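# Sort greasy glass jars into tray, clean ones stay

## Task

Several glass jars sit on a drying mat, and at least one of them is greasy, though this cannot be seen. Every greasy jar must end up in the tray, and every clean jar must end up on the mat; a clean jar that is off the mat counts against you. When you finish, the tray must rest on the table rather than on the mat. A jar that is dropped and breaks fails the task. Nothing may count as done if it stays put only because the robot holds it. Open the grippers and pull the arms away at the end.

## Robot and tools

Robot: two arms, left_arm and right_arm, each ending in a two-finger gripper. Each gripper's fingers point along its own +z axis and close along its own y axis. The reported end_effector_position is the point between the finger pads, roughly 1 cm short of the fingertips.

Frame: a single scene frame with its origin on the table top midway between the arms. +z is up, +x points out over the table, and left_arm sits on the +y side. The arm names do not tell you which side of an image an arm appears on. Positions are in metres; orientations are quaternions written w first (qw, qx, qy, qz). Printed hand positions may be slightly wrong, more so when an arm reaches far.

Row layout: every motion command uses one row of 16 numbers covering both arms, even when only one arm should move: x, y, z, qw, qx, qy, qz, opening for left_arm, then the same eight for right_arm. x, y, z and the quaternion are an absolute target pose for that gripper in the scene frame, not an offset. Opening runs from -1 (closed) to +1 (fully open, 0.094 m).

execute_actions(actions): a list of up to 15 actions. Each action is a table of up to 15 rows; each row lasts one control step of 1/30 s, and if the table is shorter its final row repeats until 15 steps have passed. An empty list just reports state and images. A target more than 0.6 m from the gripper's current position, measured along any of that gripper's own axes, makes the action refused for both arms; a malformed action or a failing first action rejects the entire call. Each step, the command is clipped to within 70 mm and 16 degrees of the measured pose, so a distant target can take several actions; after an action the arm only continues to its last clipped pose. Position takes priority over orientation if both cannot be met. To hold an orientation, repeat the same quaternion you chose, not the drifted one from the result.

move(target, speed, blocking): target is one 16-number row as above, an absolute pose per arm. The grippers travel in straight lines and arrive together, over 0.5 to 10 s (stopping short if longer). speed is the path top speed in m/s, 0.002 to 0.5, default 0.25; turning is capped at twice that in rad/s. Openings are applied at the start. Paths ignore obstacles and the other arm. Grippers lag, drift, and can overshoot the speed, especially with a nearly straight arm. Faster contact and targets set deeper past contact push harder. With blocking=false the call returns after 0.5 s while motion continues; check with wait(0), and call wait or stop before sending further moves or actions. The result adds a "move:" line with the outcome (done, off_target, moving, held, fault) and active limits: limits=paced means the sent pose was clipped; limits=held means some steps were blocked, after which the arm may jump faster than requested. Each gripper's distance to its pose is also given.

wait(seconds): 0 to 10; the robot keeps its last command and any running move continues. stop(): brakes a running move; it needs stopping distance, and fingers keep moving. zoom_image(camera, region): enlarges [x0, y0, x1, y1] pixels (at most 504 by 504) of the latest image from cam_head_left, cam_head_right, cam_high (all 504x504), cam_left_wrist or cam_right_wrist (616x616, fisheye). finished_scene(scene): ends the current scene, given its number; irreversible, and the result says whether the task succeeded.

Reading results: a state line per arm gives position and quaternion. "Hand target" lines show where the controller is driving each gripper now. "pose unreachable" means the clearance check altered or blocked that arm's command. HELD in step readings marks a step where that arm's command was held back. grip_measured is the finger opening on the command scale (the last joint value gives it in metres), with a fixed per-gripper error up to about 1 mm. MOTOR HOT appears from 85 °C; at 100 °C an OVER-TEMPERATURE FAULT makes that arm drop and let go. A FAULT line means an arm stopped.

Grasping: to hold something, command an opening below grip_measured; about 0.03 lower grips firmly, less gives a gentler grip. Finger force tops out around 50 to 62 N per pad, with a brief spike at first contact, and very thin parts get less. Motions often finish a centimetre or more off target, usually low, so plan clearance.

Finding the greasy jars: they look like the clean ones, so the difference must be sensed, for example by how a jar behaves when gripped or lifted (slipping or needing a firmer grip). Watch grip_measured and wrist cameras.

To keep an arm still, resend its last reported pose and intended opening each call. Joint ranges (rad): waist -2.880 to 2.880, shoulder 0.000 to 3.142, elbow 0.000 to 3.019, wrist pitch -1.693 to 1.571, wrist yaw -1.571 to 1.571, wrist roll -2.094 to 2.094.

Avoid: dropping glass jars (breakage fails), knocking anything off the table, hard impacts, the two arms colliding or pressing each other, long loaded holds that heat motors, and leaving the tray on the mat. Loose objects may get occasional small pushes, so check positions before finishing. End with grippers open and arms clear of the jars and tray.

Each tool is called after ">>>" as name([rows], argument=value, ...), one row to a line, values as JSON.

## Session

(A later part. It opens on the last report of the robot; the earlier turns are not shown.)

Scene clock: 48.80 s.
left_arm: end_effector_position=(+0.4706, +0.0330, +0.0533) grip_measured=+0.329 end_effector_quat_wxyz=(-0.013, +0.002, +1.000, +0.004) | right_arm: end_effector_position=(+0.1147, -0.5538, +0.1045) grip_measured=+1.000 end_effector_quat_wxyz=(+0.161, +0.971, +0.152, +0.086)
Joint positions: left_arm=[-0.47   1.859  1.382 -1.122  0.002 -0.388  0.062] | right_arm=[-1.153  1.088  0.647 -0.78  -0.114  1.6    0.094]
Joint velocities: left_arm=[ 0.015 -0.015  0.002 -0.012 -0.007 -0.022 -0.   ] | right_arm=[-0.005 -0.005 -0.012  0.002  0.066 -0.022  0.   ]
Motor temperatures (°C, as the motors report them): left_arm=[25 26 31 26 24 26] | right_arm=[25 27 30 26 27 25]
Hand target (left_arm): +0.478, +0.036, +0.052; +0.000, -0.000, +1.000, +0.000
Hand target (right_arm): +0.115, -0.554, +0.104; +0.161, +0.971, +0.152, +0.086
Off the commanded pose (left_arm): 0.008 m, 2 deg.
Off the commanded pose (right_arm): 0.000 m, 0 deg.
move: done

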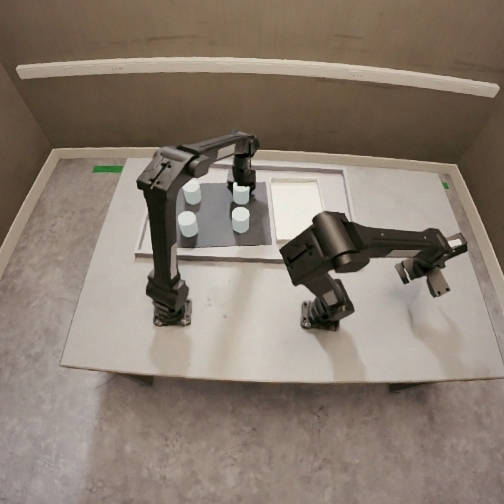

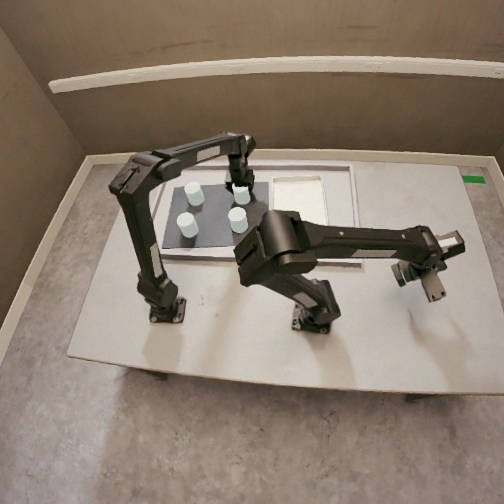

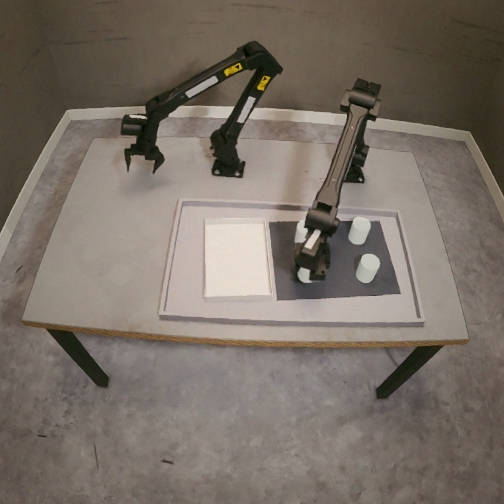

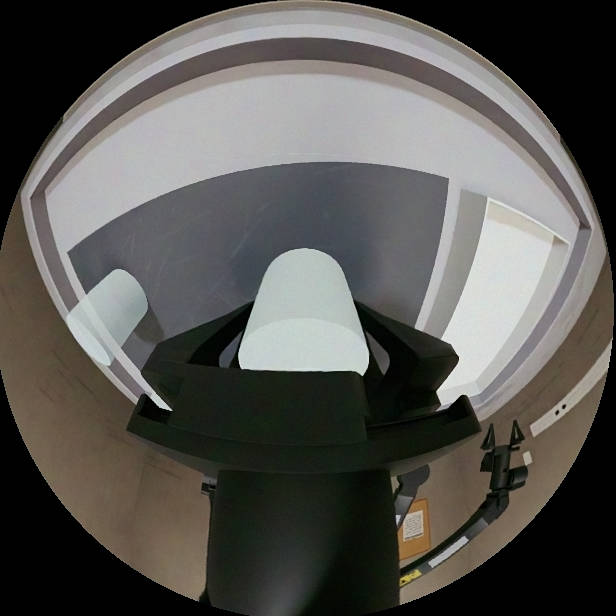

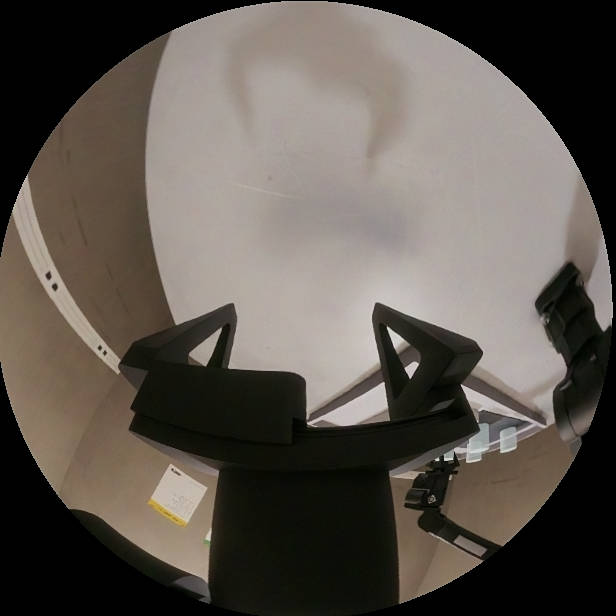

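>>> execute_actions([
  [[0.478,0.036,0.056,0,0,1,0,1,0.1147,-0.5538,0.1045,0.161,0.971,0.152,0.086,1]],
])

>>> move(target=[0.42,0.033,0.12,0,0,1,0,1,0.1147,-0.5538,0.1045,0.161,0.971,0.152,0.086,1], speed=0.12)

>>> move(target=[0.332,0.028,0.105,0,0,1,0,1,0.1147,-0.5538,0.1045,0.161,0.971,0.152,0.086,1], speed=0.12)

Scene clock: 49.43 s.
left_arm: end_effector_position=(+0.4726, +0.0321, +0.0529) grip_measured=+1.000 end_effector_quat_wxyz=(-0.009, +0.002, +1.000, +0.002) | right_arm: end_effector_position=(+0.1147, -0.5538, +0.1045) grip_measured=+1.000 end_effector_quat_wxyz=(+0.161, +0.971, +0.152, +0.086)
Joint positions: left_arm=[-0.47   1.859  1.381 -1.111  0.002 -0.388  0.094] | right_arm=[-1.153  1.088  0.647 -0.78  -0.114  1.6    0.094]
Joint velocities: left_arm=[-0.005  0.005 -0.007 -0.007  0.051 -0.007  0.   ] | right_arm=[ 0.005 -0.015  0.002 -0.017  0.051 -0.066  0.   ]
Motor temperatures (°C, as the motors report them): left_arm=[25 27 31 26 24 26] | right_arm=[25 27 30 26 27 25]
Hand target (left_arm): +0.478, +0.036, +0.056; +0.000, -0.000, +1.000, +0.000
Hand target (right_arm): +0.115, -0.554, +0.104; +0.161, +0.971, +0.152, +0.086
Off the commanded pose (left_arm): 0.007 m, 1 deg.
Off the commanded pose (right_arm): 0.000 m, 0 deg.
Step readings (end_effector_position):
0: left_arm (+0.4706, +0.0330, +0.0533) | right_arm (+0.1147, -0.5538, +0.1045)
1: left_arm (+0.4709, +0.0328, +0.0535) | right_arm (+0.1147, -0.5538, +0.1045)
2: left_arm (+0.4716, +0.0325, +0.0533) | right_arm (+0.1147, -0.5538, +0.1045)
4: left_arm (+0.4721, +0.0323, +0.0529) | right_arm (+0.1147, -0.5538, +0.1045)
8: left_arm (+0.4725, +0.0322, +0.0529) | right_arm (+0.1147, -0.5538, +0.1045)
15: end_effector_position above

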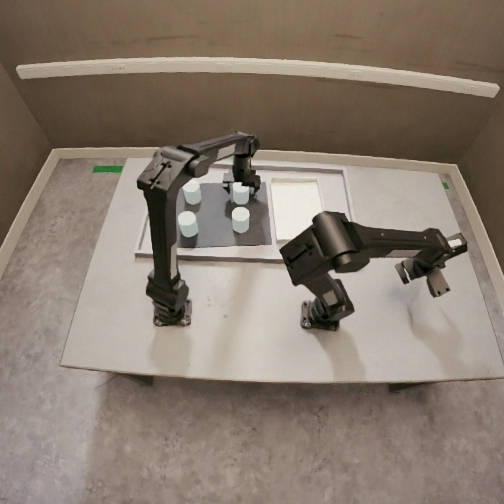

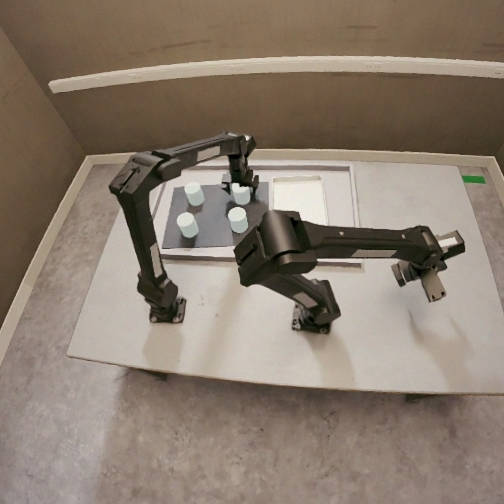

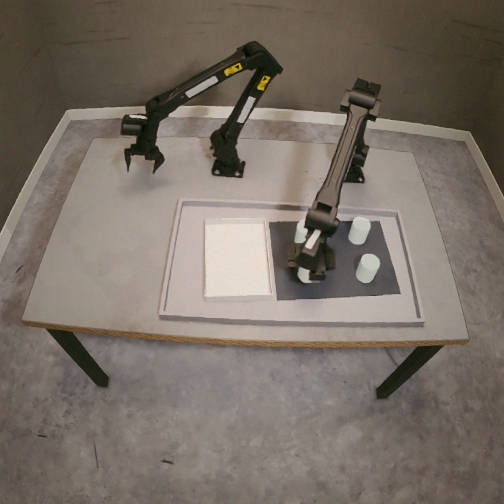

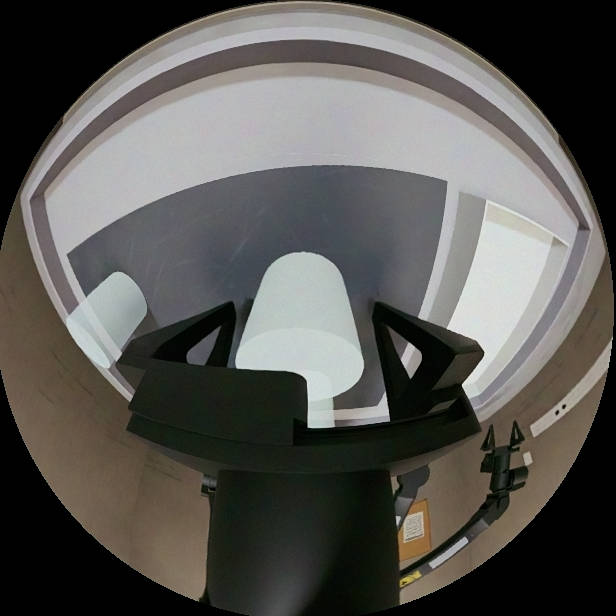

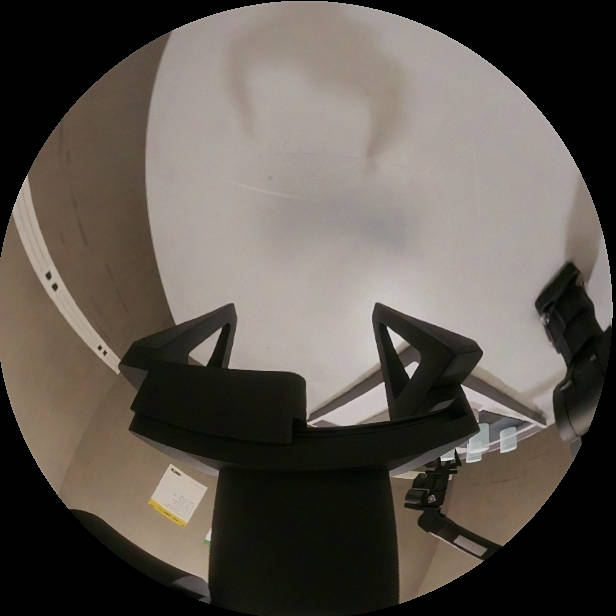

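Scene clock: 50.50 s.
left_arm: end_effector_position=(+0.4238, +0.0381, +0.1136) grip_measured=+1.000 end_effector_quat_wxyz=(-0.002, -0.002, +1.000, -0.000) | right_arm: end_effector_position=(+0.1147, -0.5538, +0.1045) grip_measured=+1.000 end_effector_quat_wxyz=(+0.161, +0.971, +0.152, +0.086)
Joint positions: left_arm=[-0.497  1.672  1.294 -1.196  0.002 -0.423  0.094] | right_arm=[-1.153  1.088  0.647 -0.78  -0.114  1.6    0.094]
Joint velocities: left_arm=[-0.005 -0.015 -0.007 -0.002  0.051 -0.051  0.   ] | right_arm=[-0.005  0.005 -0.012  0.002  0.051  0.051  0.   ]
Motor temperatures (°C, as the motors report them): left_arm=[25 27 30 26 24 26] | right_arm=[25 27 30 26 27 25]
Hand target (left_arm): +0.419, +0.034, +0.119; -0.000, -0.000, +1.000, -0.000
Hand target (right_arm): +0.115, -0.554, +0.104; +0.161, +0.971, +0.152, +0.086
Off the commanded pose (left_arm): 0.009 m, 0 deg.
Off the commanded pose (right_arm): 0.000 m, 0 deg.
move: done

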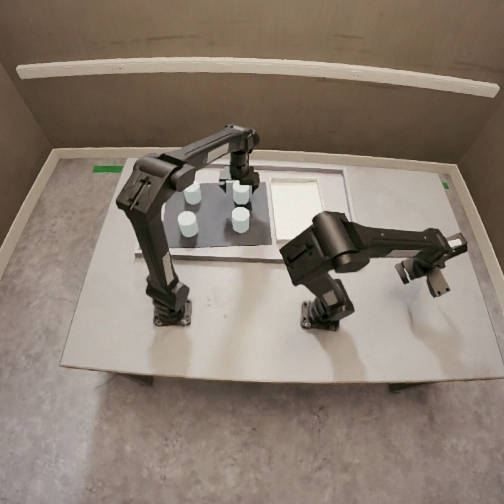

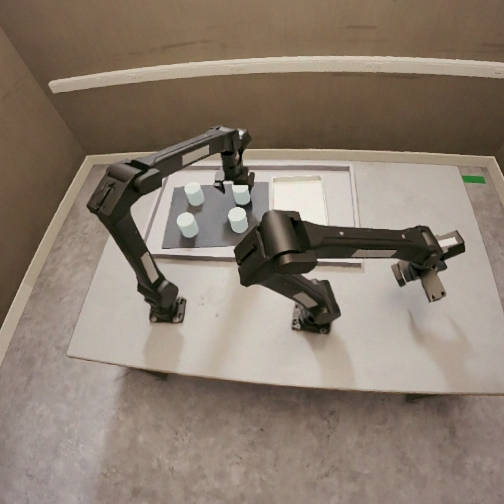

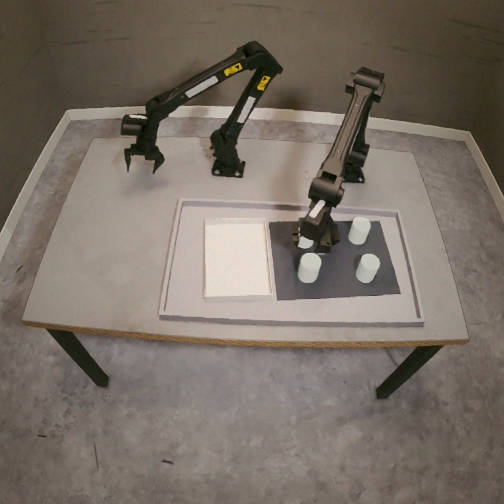

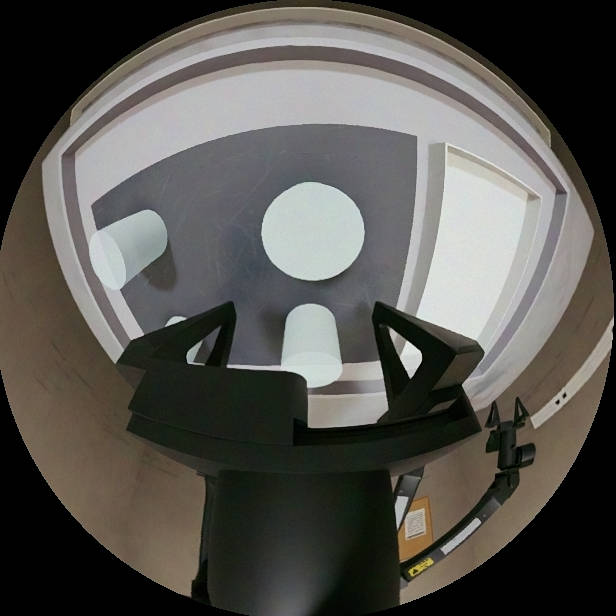

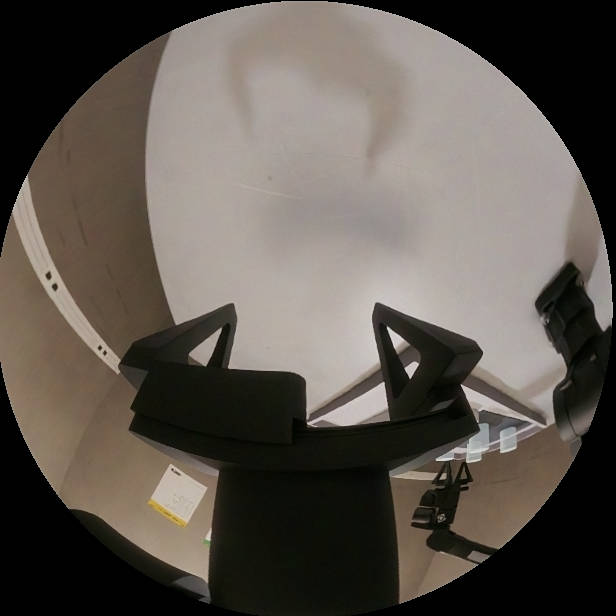

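Scene clock: 51.60 s.
left_arm: end_effector_position=(+0.3308, +0.0343, +0.0959) grip_measured=+1.000 end_effector_quat_wxyz=(-0.015, +0.000, +1.000, +0.007) | right_arm: end_effector_position=(+0.1147, -0.5538, +0.1045) grip_measured=+1.000 end_effector_quat_wxyz=(+0.161, +0.971, +0.152, +0.086)
Joint positions: left_arm=[-0.601  1.512  1.048 -1.14   0.002 -0.522  0.094] | right_arm=[-1.153  1.088  0.647 -0.78  -0.114  1.6    0.094]
Joint velocities: left_arm=[-0.005  0.015  0.002  0.012 -0.066  0.051  0.   ] | right_arm=[ 0.005 -0.015  0.012  0.007 -0.051 -0.037  0.   ]
Motor temperatures (°C, as the motors report them): left_arm=[25 27 30 26 24 26] | right_arm=[25 27 30 26 27 25]
Hand target (left_arm): +0.332, +0.028, +0.104; -0.001, +0.000, +1.000, -0.001
Hand target (right_arm): +0.115, -0.554, +0.104; +0.161, +0.971, +0.152, +0.086
Off the commanded pose (left_arm): 0.011 m, 2 deg.
Off the commanded pose (right_arm): 0.000 m, 0 deg.
move: off_target (left_arm)

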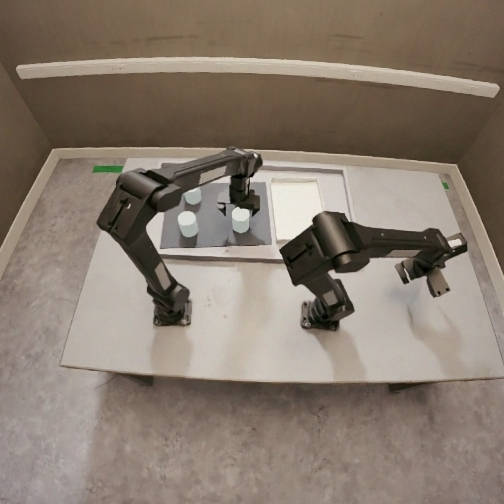

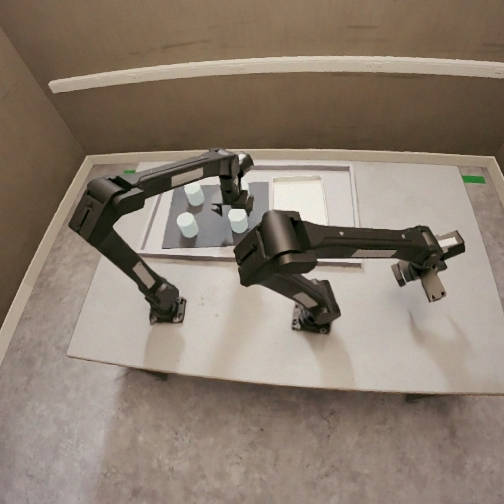

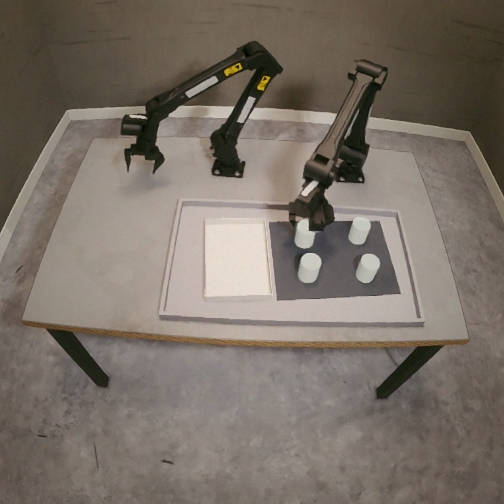

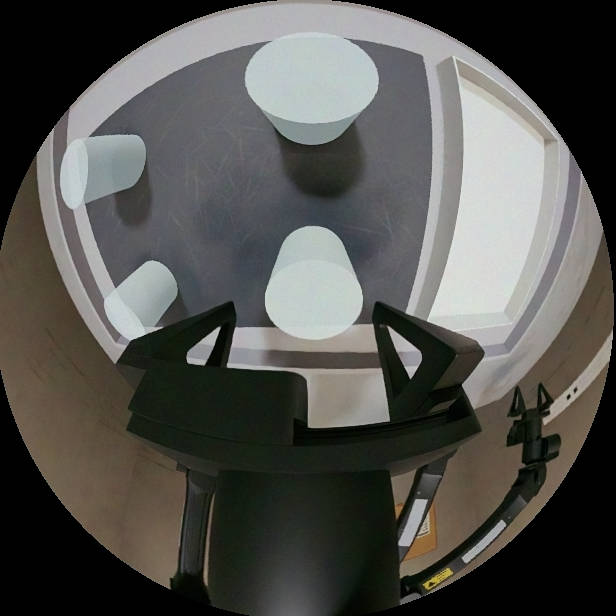

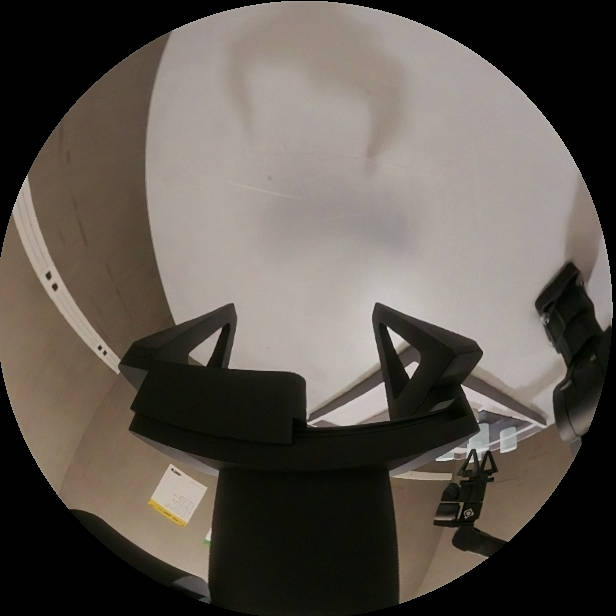

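>>> move(target=[0.341,0.022,0.05,0,0,1,0,1,0.1147,-0.5538,0.1045,0.161,0.971,0.152,0.086,1], speed=0.06)

Scene clock: 52.83 s.
left_arm: end_effector_position=(+0.3429, +0.0273, +0.0546) grip_measured=+1.000 end_effector_quat_wxyz=(-0.000, -0.003, +1.000, -0.001) | right_arm: end_effector_position=(+0.1147, -0.5538, +0.1045) grip_measured=+1.000 end_effector_quat_wxyz=(+0.161, +0.971, +0.152, +0.086)
Joint positions: left_arm=[-0.601  1.583  1.007 -0.995  0.002 -0.528  0.094] | right_arm=[-1.153  1.088  0.647 -0.78  -0.114  1.6    0.094]
Joint velocities: left_arm=[-0.005 -0.024  0.007 -0.002 -0.022 -0.007  0.   ] | right_arm=[-0.015  0.005 -0.002 -0.012  0.007 -0.051  0.   ]
Motor temperatures (°C, as the motors report them): left_arm=[25 27 30 26 24 26] | right_arm=[25 27 30 26 27 25]
Hand target (left_arm): +0.342, +0.022, +0.050; +0.000, +0.000, +1.000, +0.000
Hand target (right_arm): +0.115, -0.554, +0.104; +0.161, +0.971, +0.152, +0.086
Off the commanded pose (left_arm): 0.007 m, 0 deg.
Off the commanded pose (right_arm): 0.000 m, 0 deg.
move: done

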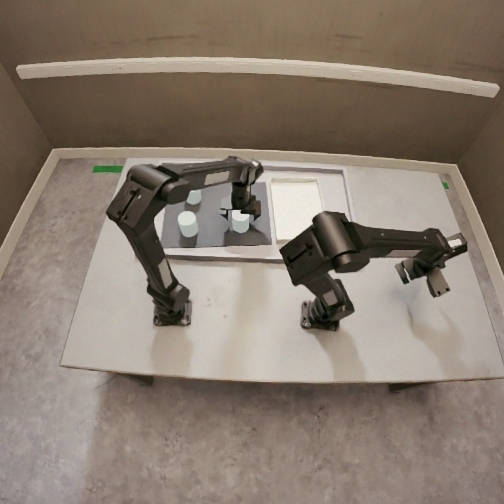

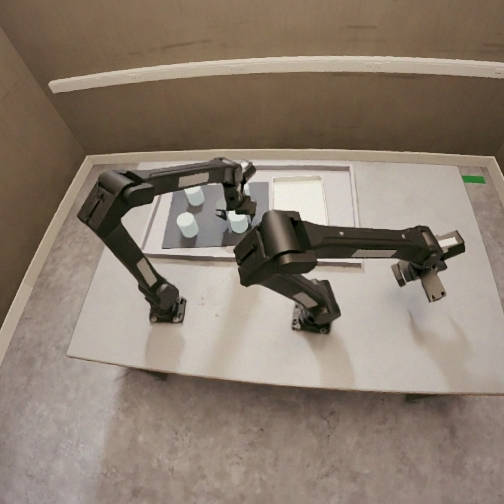

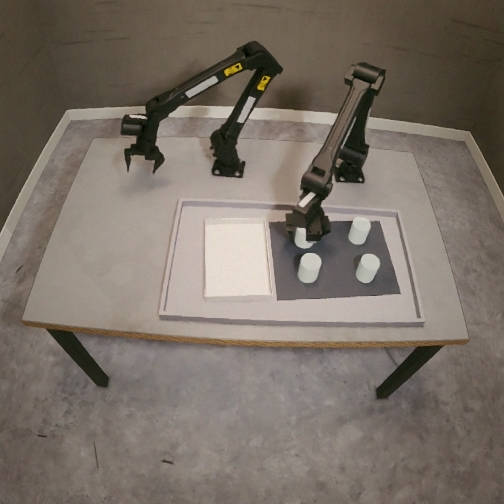

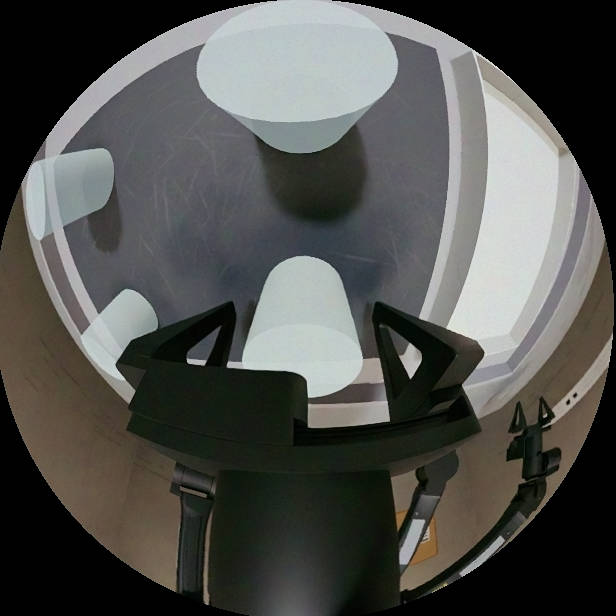

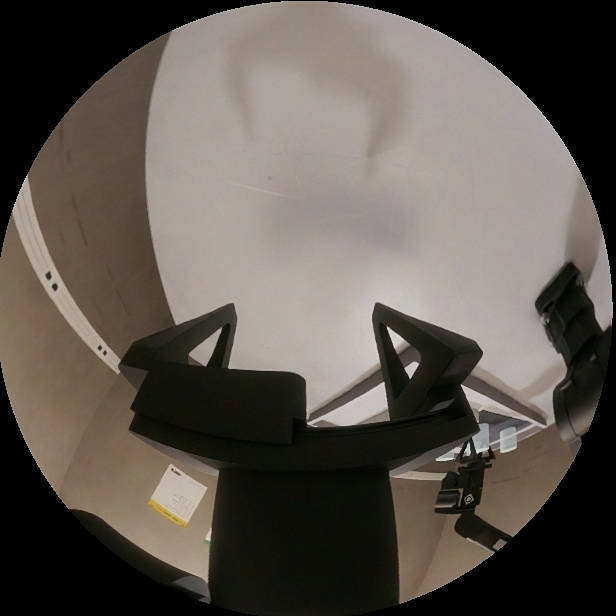

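>>> move(target=[0.331,0.022,0.048,0,0,1,0,1,0.1147,-0.5538,0.1045,0.161,0.971,0.152,0.086,1], speed=0.04)

Scene clock: 53.90 s.
left_arm: end_effector_position=(+0.3312, +0.0283, +0.0455) grip_measured=+1.000 end_effector_quat_wxyz=(-0.008, -0.003, +1.000, +0.004) | right_arm: end_effector_position=(+0.1147, -0.5538, +0.1045) grip_measured=+1.000 end_effector_quat_wxyz=(+0.161, +0.971, +0.152, +0.086)
Joint positions: left_arm=[-0.613  1.583  0.978 -0.984  0.002 -0.54   0.094] | right_arm=[-1.153  1.088  0.647 -0.78  -0.114  1.6    0.094]
Joint velocities: left_arm=[-0.005 -0.015  0.002 -0.002  0.066  0.007  0.   ] | right_arm=[-0.024  0.005 -0.002  0.002  0.007  0.022  0.   ]
Motor temperatures (°C, as the motors report them): left_arm=[25 27 30 26 24 26] | right_arm=[25 27 30 26 27 25]
Hand target (left_arm): +0.331, +0.022, +0.048; -0.000, +0.000, +1.000, -0.000
Hand target (right_arm): +0.115, -0.554, +0.104; +0.161, +0.971, +0.152, +0.086
Off the commanded pose (left_arm): 0.007 m, 1 deg.
Off the commanded pose (right_arm): 0.000 m, 0 deg.
move: done

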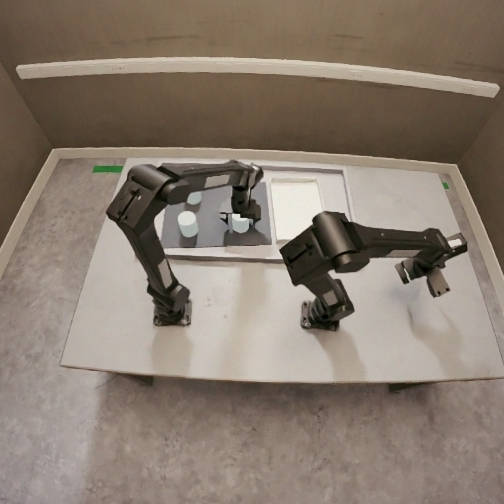

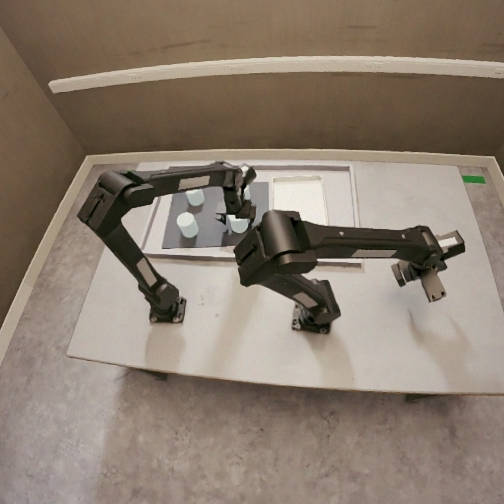

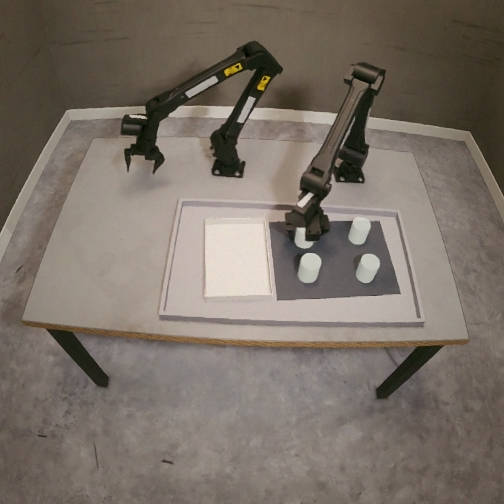

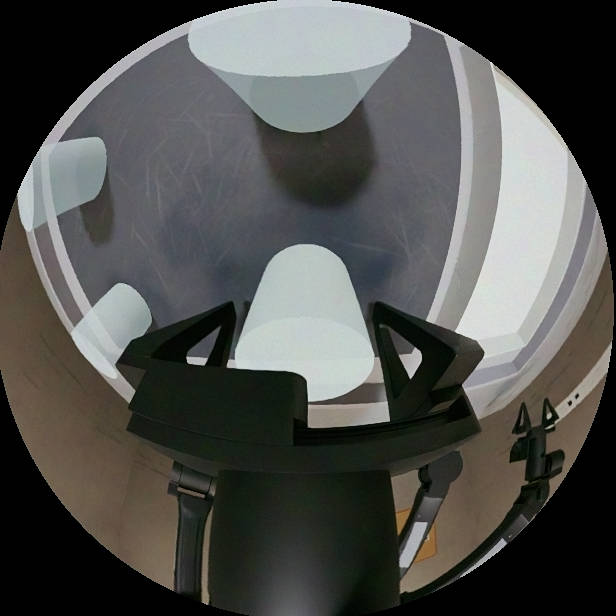

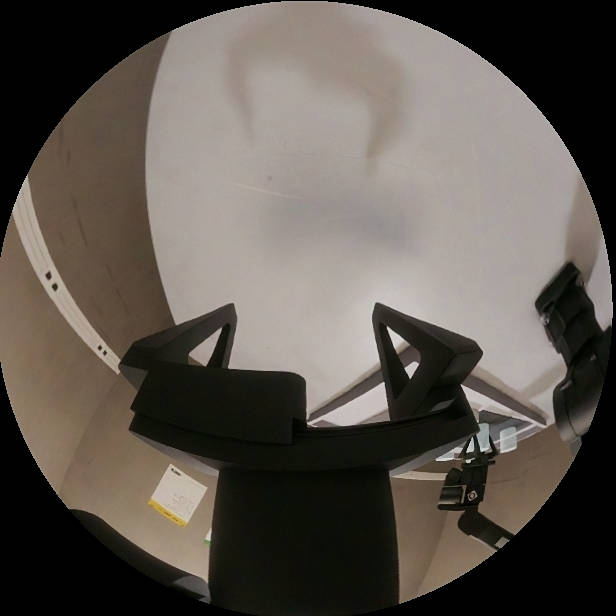

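>>> execute_actions([
  [[0.331,0.022,0.048,0,0,1,0,0.38,0.1147,-0.5538,0.1045,0.161,0.971,0.152,0.086,1]],
  [[0.331,0.022,0.048,0,0,1,0,0.37,0.1147,-0.5538,0.1045,0.161,0.971,0.152,0.086,1],[0.331,0.022,0.048,0,0,1,0,0.36,0.1147,-0.5538,0.1045,0.161,0.971,0.152,0.086,1],[0.331,0.022,0.048,0,0,1,0,0.35,0.1147,-0.5538,0.1045,0.161,0.971,0.152,0.086,1],[0.331,0.022,0.048,0,0,1,0,0.34,0.1147,-0.5538,0.1045,0.161,0.971,0.152,0.086,1],[0.331,0.022,0.048,0,0,1,0,0.33,0.1147,-0.5538,0.1045,0.161,0.971,0.152,0.086,1],[0.331,0.022,0.048,0,0,1,0,0.32,0.1147,-0.5538,0.1045,0.161,0.971,0.152,0.086,1],[0.331,0.022,0.048,0,0,1,0,0.30,0.1147,-0.5538,0.1045,0.161,0.971,0.152,0.086,1],[0.331,0.022,0.048,0,0,1,0,0.28,0.1147,-0.5538,0.1045,0.161,0.971,0.152,0.086,1],[0.331,0.022,0.048,0,0,1,0,0.26,0.1147,-0.5538,0.1045,0.161,0.971,0.152,0.086,1]],
])

>>> zoom_image(camera="cam_left_wrist", region=[230, 230, 380, 380])

Scene clock: 55.10 s.
left_arm: end_effector_position=(+0.3312, +0.0283, +0.0455) grip_measured=+0.310 end_effector_quat_wxyz=(-0.008, -0.004, +1.000, +0.004) | right_arm: end_effector_position=(+0.1147, -0.5538, +0.1045) grip_measured=+1.000 end_effector_quat_wxyz=(+0.161, +0.971, +0.152, +0.086)
Joint positions: left_arm=[-0.613  1.583  0.978 -0.984  0.002 -0.541  0.062] | right_arm=[-1.153  1.088  0.647 -0.78  -0.114  1.6    0.094]
Joint velocities: left_arm=[-0.005 -0.015  0.007 -0.007 -0.037 -0.007  0.001] | right_arm=[-0.015 -0.005  0.002  0.012 -0.081  0.051  0.   ]
Motor temperatures (°C, as the motors report them): left_arm=[25 27 30 26 24 26] | right_arm=[25 27 30 26 27 25]
Hand target (left_arm): +0.331, +0.022, +0.048; -0.000, -0.000, +1.000, -0.000
Hand target (right_arm): +0.115, -0.554, +0.104; +0.161, +0.971, +0.152, +0.086
Off the commanded pose (left_arm): 0.007 m, 1 deg.
Off the commanded pose (right_arm): 0.000 m, 0 deg.
Step readings (end_effector_position; steps 1 to 15: 1st action; 16 to 30: 2nd action):
0: left_arm (+0.3312, +0.0283, +0.0455) | right_arm (+0.1147, -0.5538, +0.1045)
1: left_arm (+0.3312, +0.0283, +0.0455) | right_arm (+0.1147, -0.5538, +0.1045)
2: left_arm (+0.3312, +0.0283, +0.0455) | right_arm (+0.1147, -0.5538, +0.1045)
4: left_arm (+0.3312, +0.0283, +0.0455) | right_arm (+0.1147, -0.5538, +0.1045)
8: left_arm (+0.3312, +0.0283, +0.0455) | right_arm (+0.1147, -0.5538, +0.1045)
15: left_arm (+0.3312, +0.0283, +0.0455) | right_arm (+0.1147, -0.5538, +0.1045)
16: left_arm (+0.3312, +0.0283, +0.0455) | right_arm (+0.1147, -0.5538, +0.1045)
17: left_arm (+0.3312, +0.0283, +0.0455) | right_arm (+0.1147, -0.5538, +0.1045)
19: left_arm (+0.3312, +0.0283, +0.0455) | right_arm (+0.1147, -0.5538, +0.1045)
23: left_arm (+0.3312, +0.0283, +0.0455) | right_arm (+0.1147, -0.5538, +0.1045)
30: end_effector_position above

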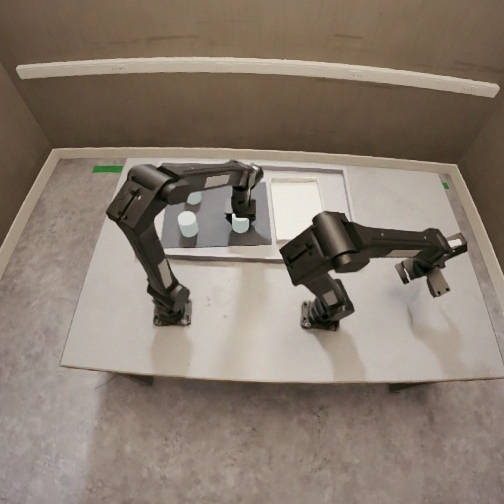

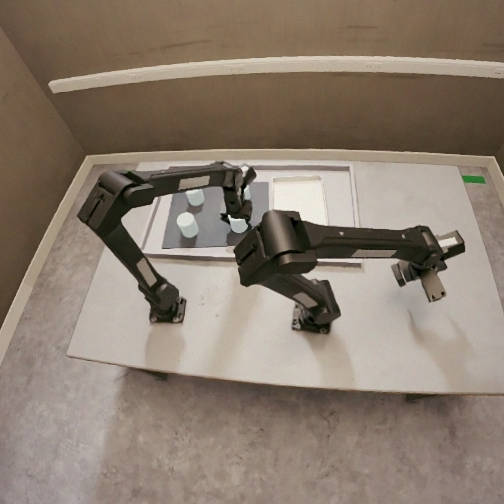

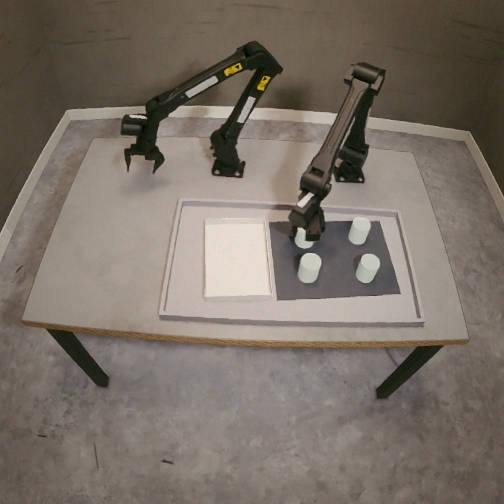

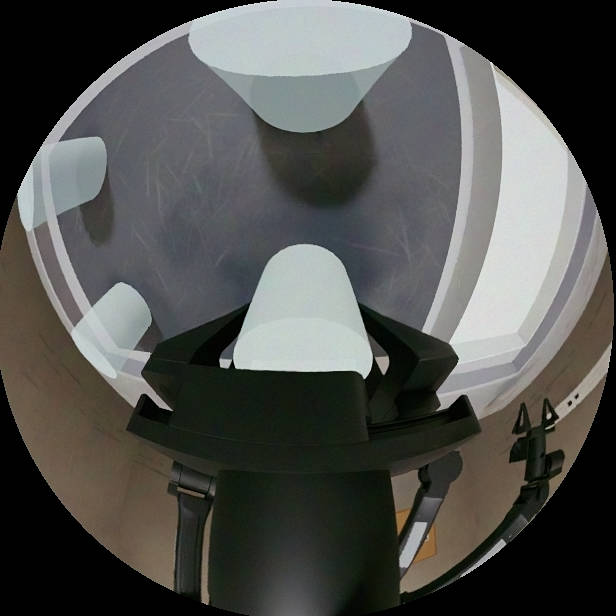

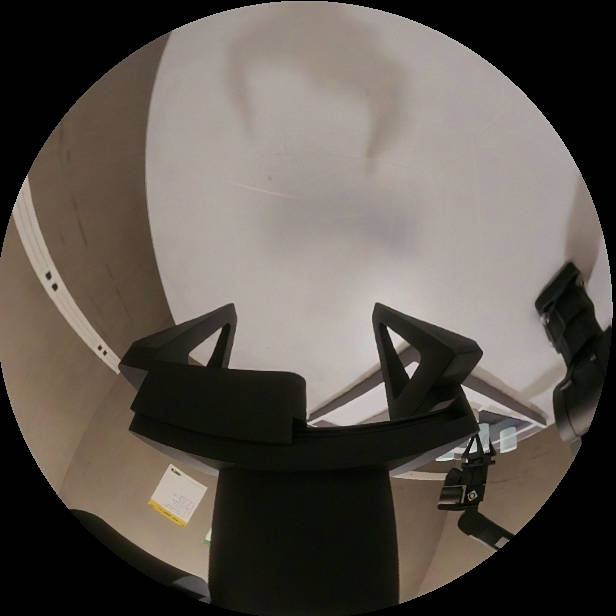

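Region (230, 230, 380, 380) of cam_left_wrist's 616x616 image, scaled by 3.360, with more detail than that image has.

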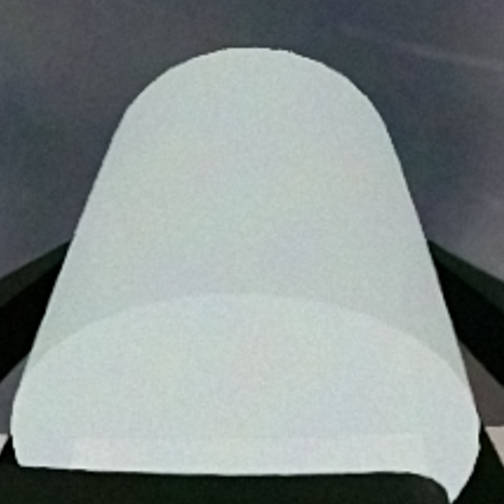

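>>> move(target=[0.347,0.011,0.063,0,0,1,0,0.26,0.1147,-0.5538,0.1045,0.161,0.971,0.152,0.086,1], speed=0.05)

>>> zoom_image(camera="cam_left_wrist", region=[230, 230, 380, 380])

Scene clock: 56.17 s.
left_arm: end_effector_position=(+0.3338, +0.0262, +0.0528) grip_measured=+0.310 end_effector_quat_wxyz=(-0.012, -0.004, +1.000, +0.006) | right_arm: end_effector_position=(+0.1147, -0.5538, +0.1045) grip_measured=+1.000 end_effector_quat_wxyz=(+0.161, +0.971, +0.152, +0.086)
Joint positions: left_arm=[-0.614  1.584  1.002 -1.015  0.002 -0.544  0.062] | right_arm=[-1.153  1.088  0.647 -0.78  -0.114  1.6    0.094]
Joint velocities: left_arm=[ 0.005  0.005 -0.007 -0.007  0.095  0.037  0.   ] | right_arm=[-0.005 -0.005  0.007  0.002  0.037  0.037  0.   ]
Motor temperatures (°C, as the motors report them): left_arm=[25 27 30 26 24 26] | right_arm=[25 27 30 26 27 25]
Hand target (left_arm): +0.346, +0.011, +0.064; +0.000, -0.000, +1.000, -0.000
Hand target (right_arm): +0.115, -0.554, +0.104; +0.161, +0.971, +0.152, +0.086
Off the commanded pose (left_arm): 0.023 m, 2 deg.
Off the commanded pose (right_arm): 0.000 m, 0 deg.
move: off_target (left_arm)

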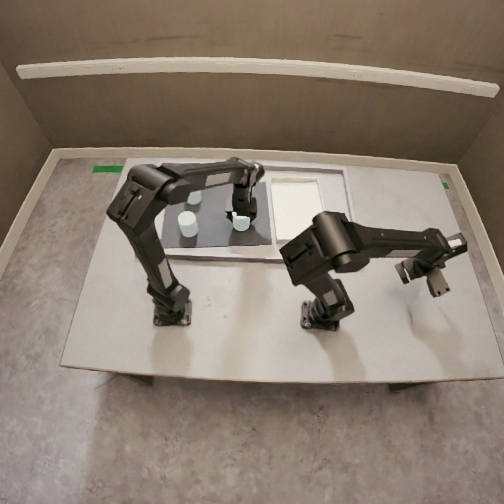

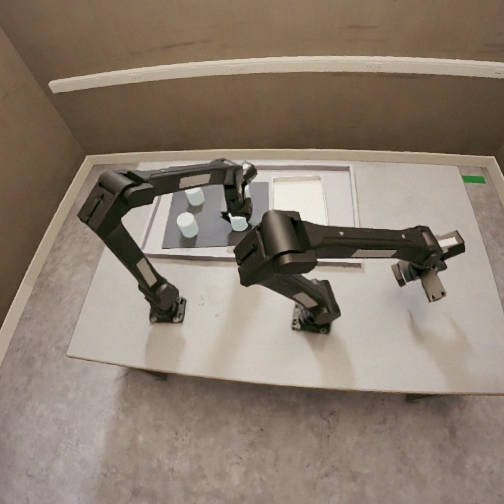

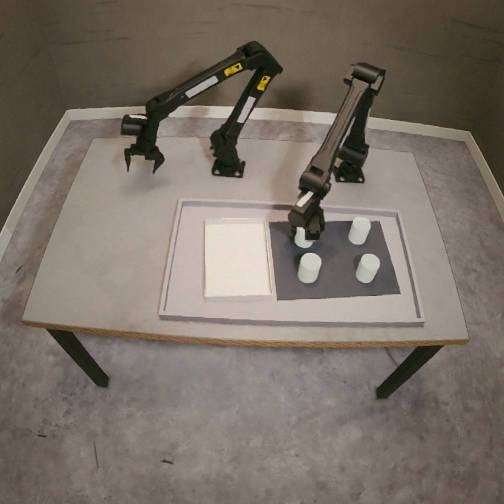

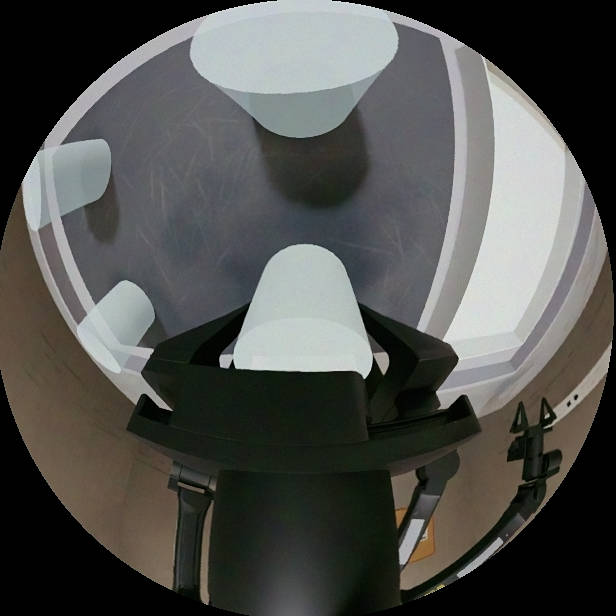

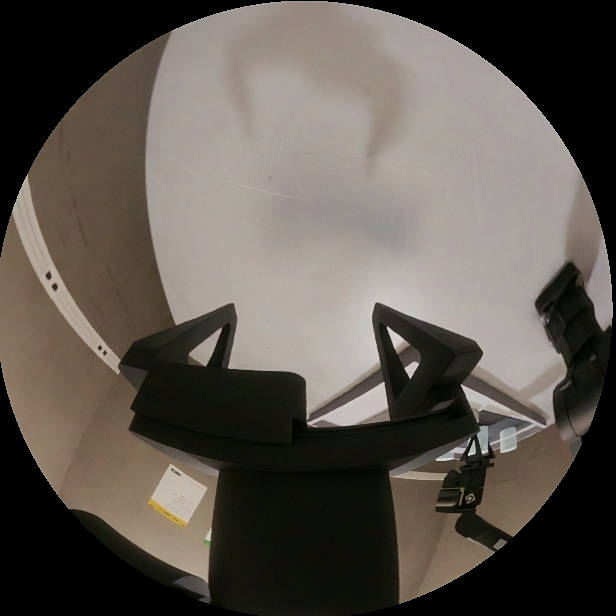

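Region (230, 230, 380, 380) of cam_left_wrist's 616x616 image, scaled by 3.360, with more detail than that image has.

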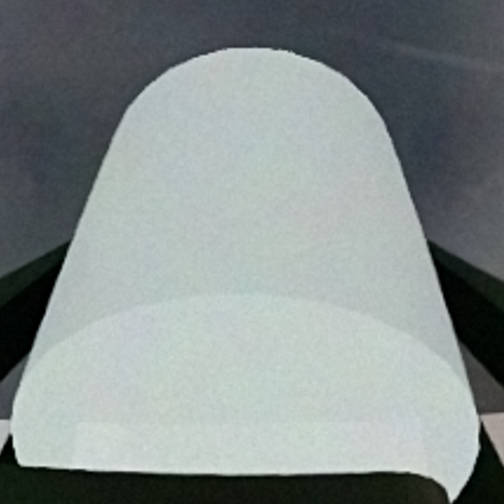

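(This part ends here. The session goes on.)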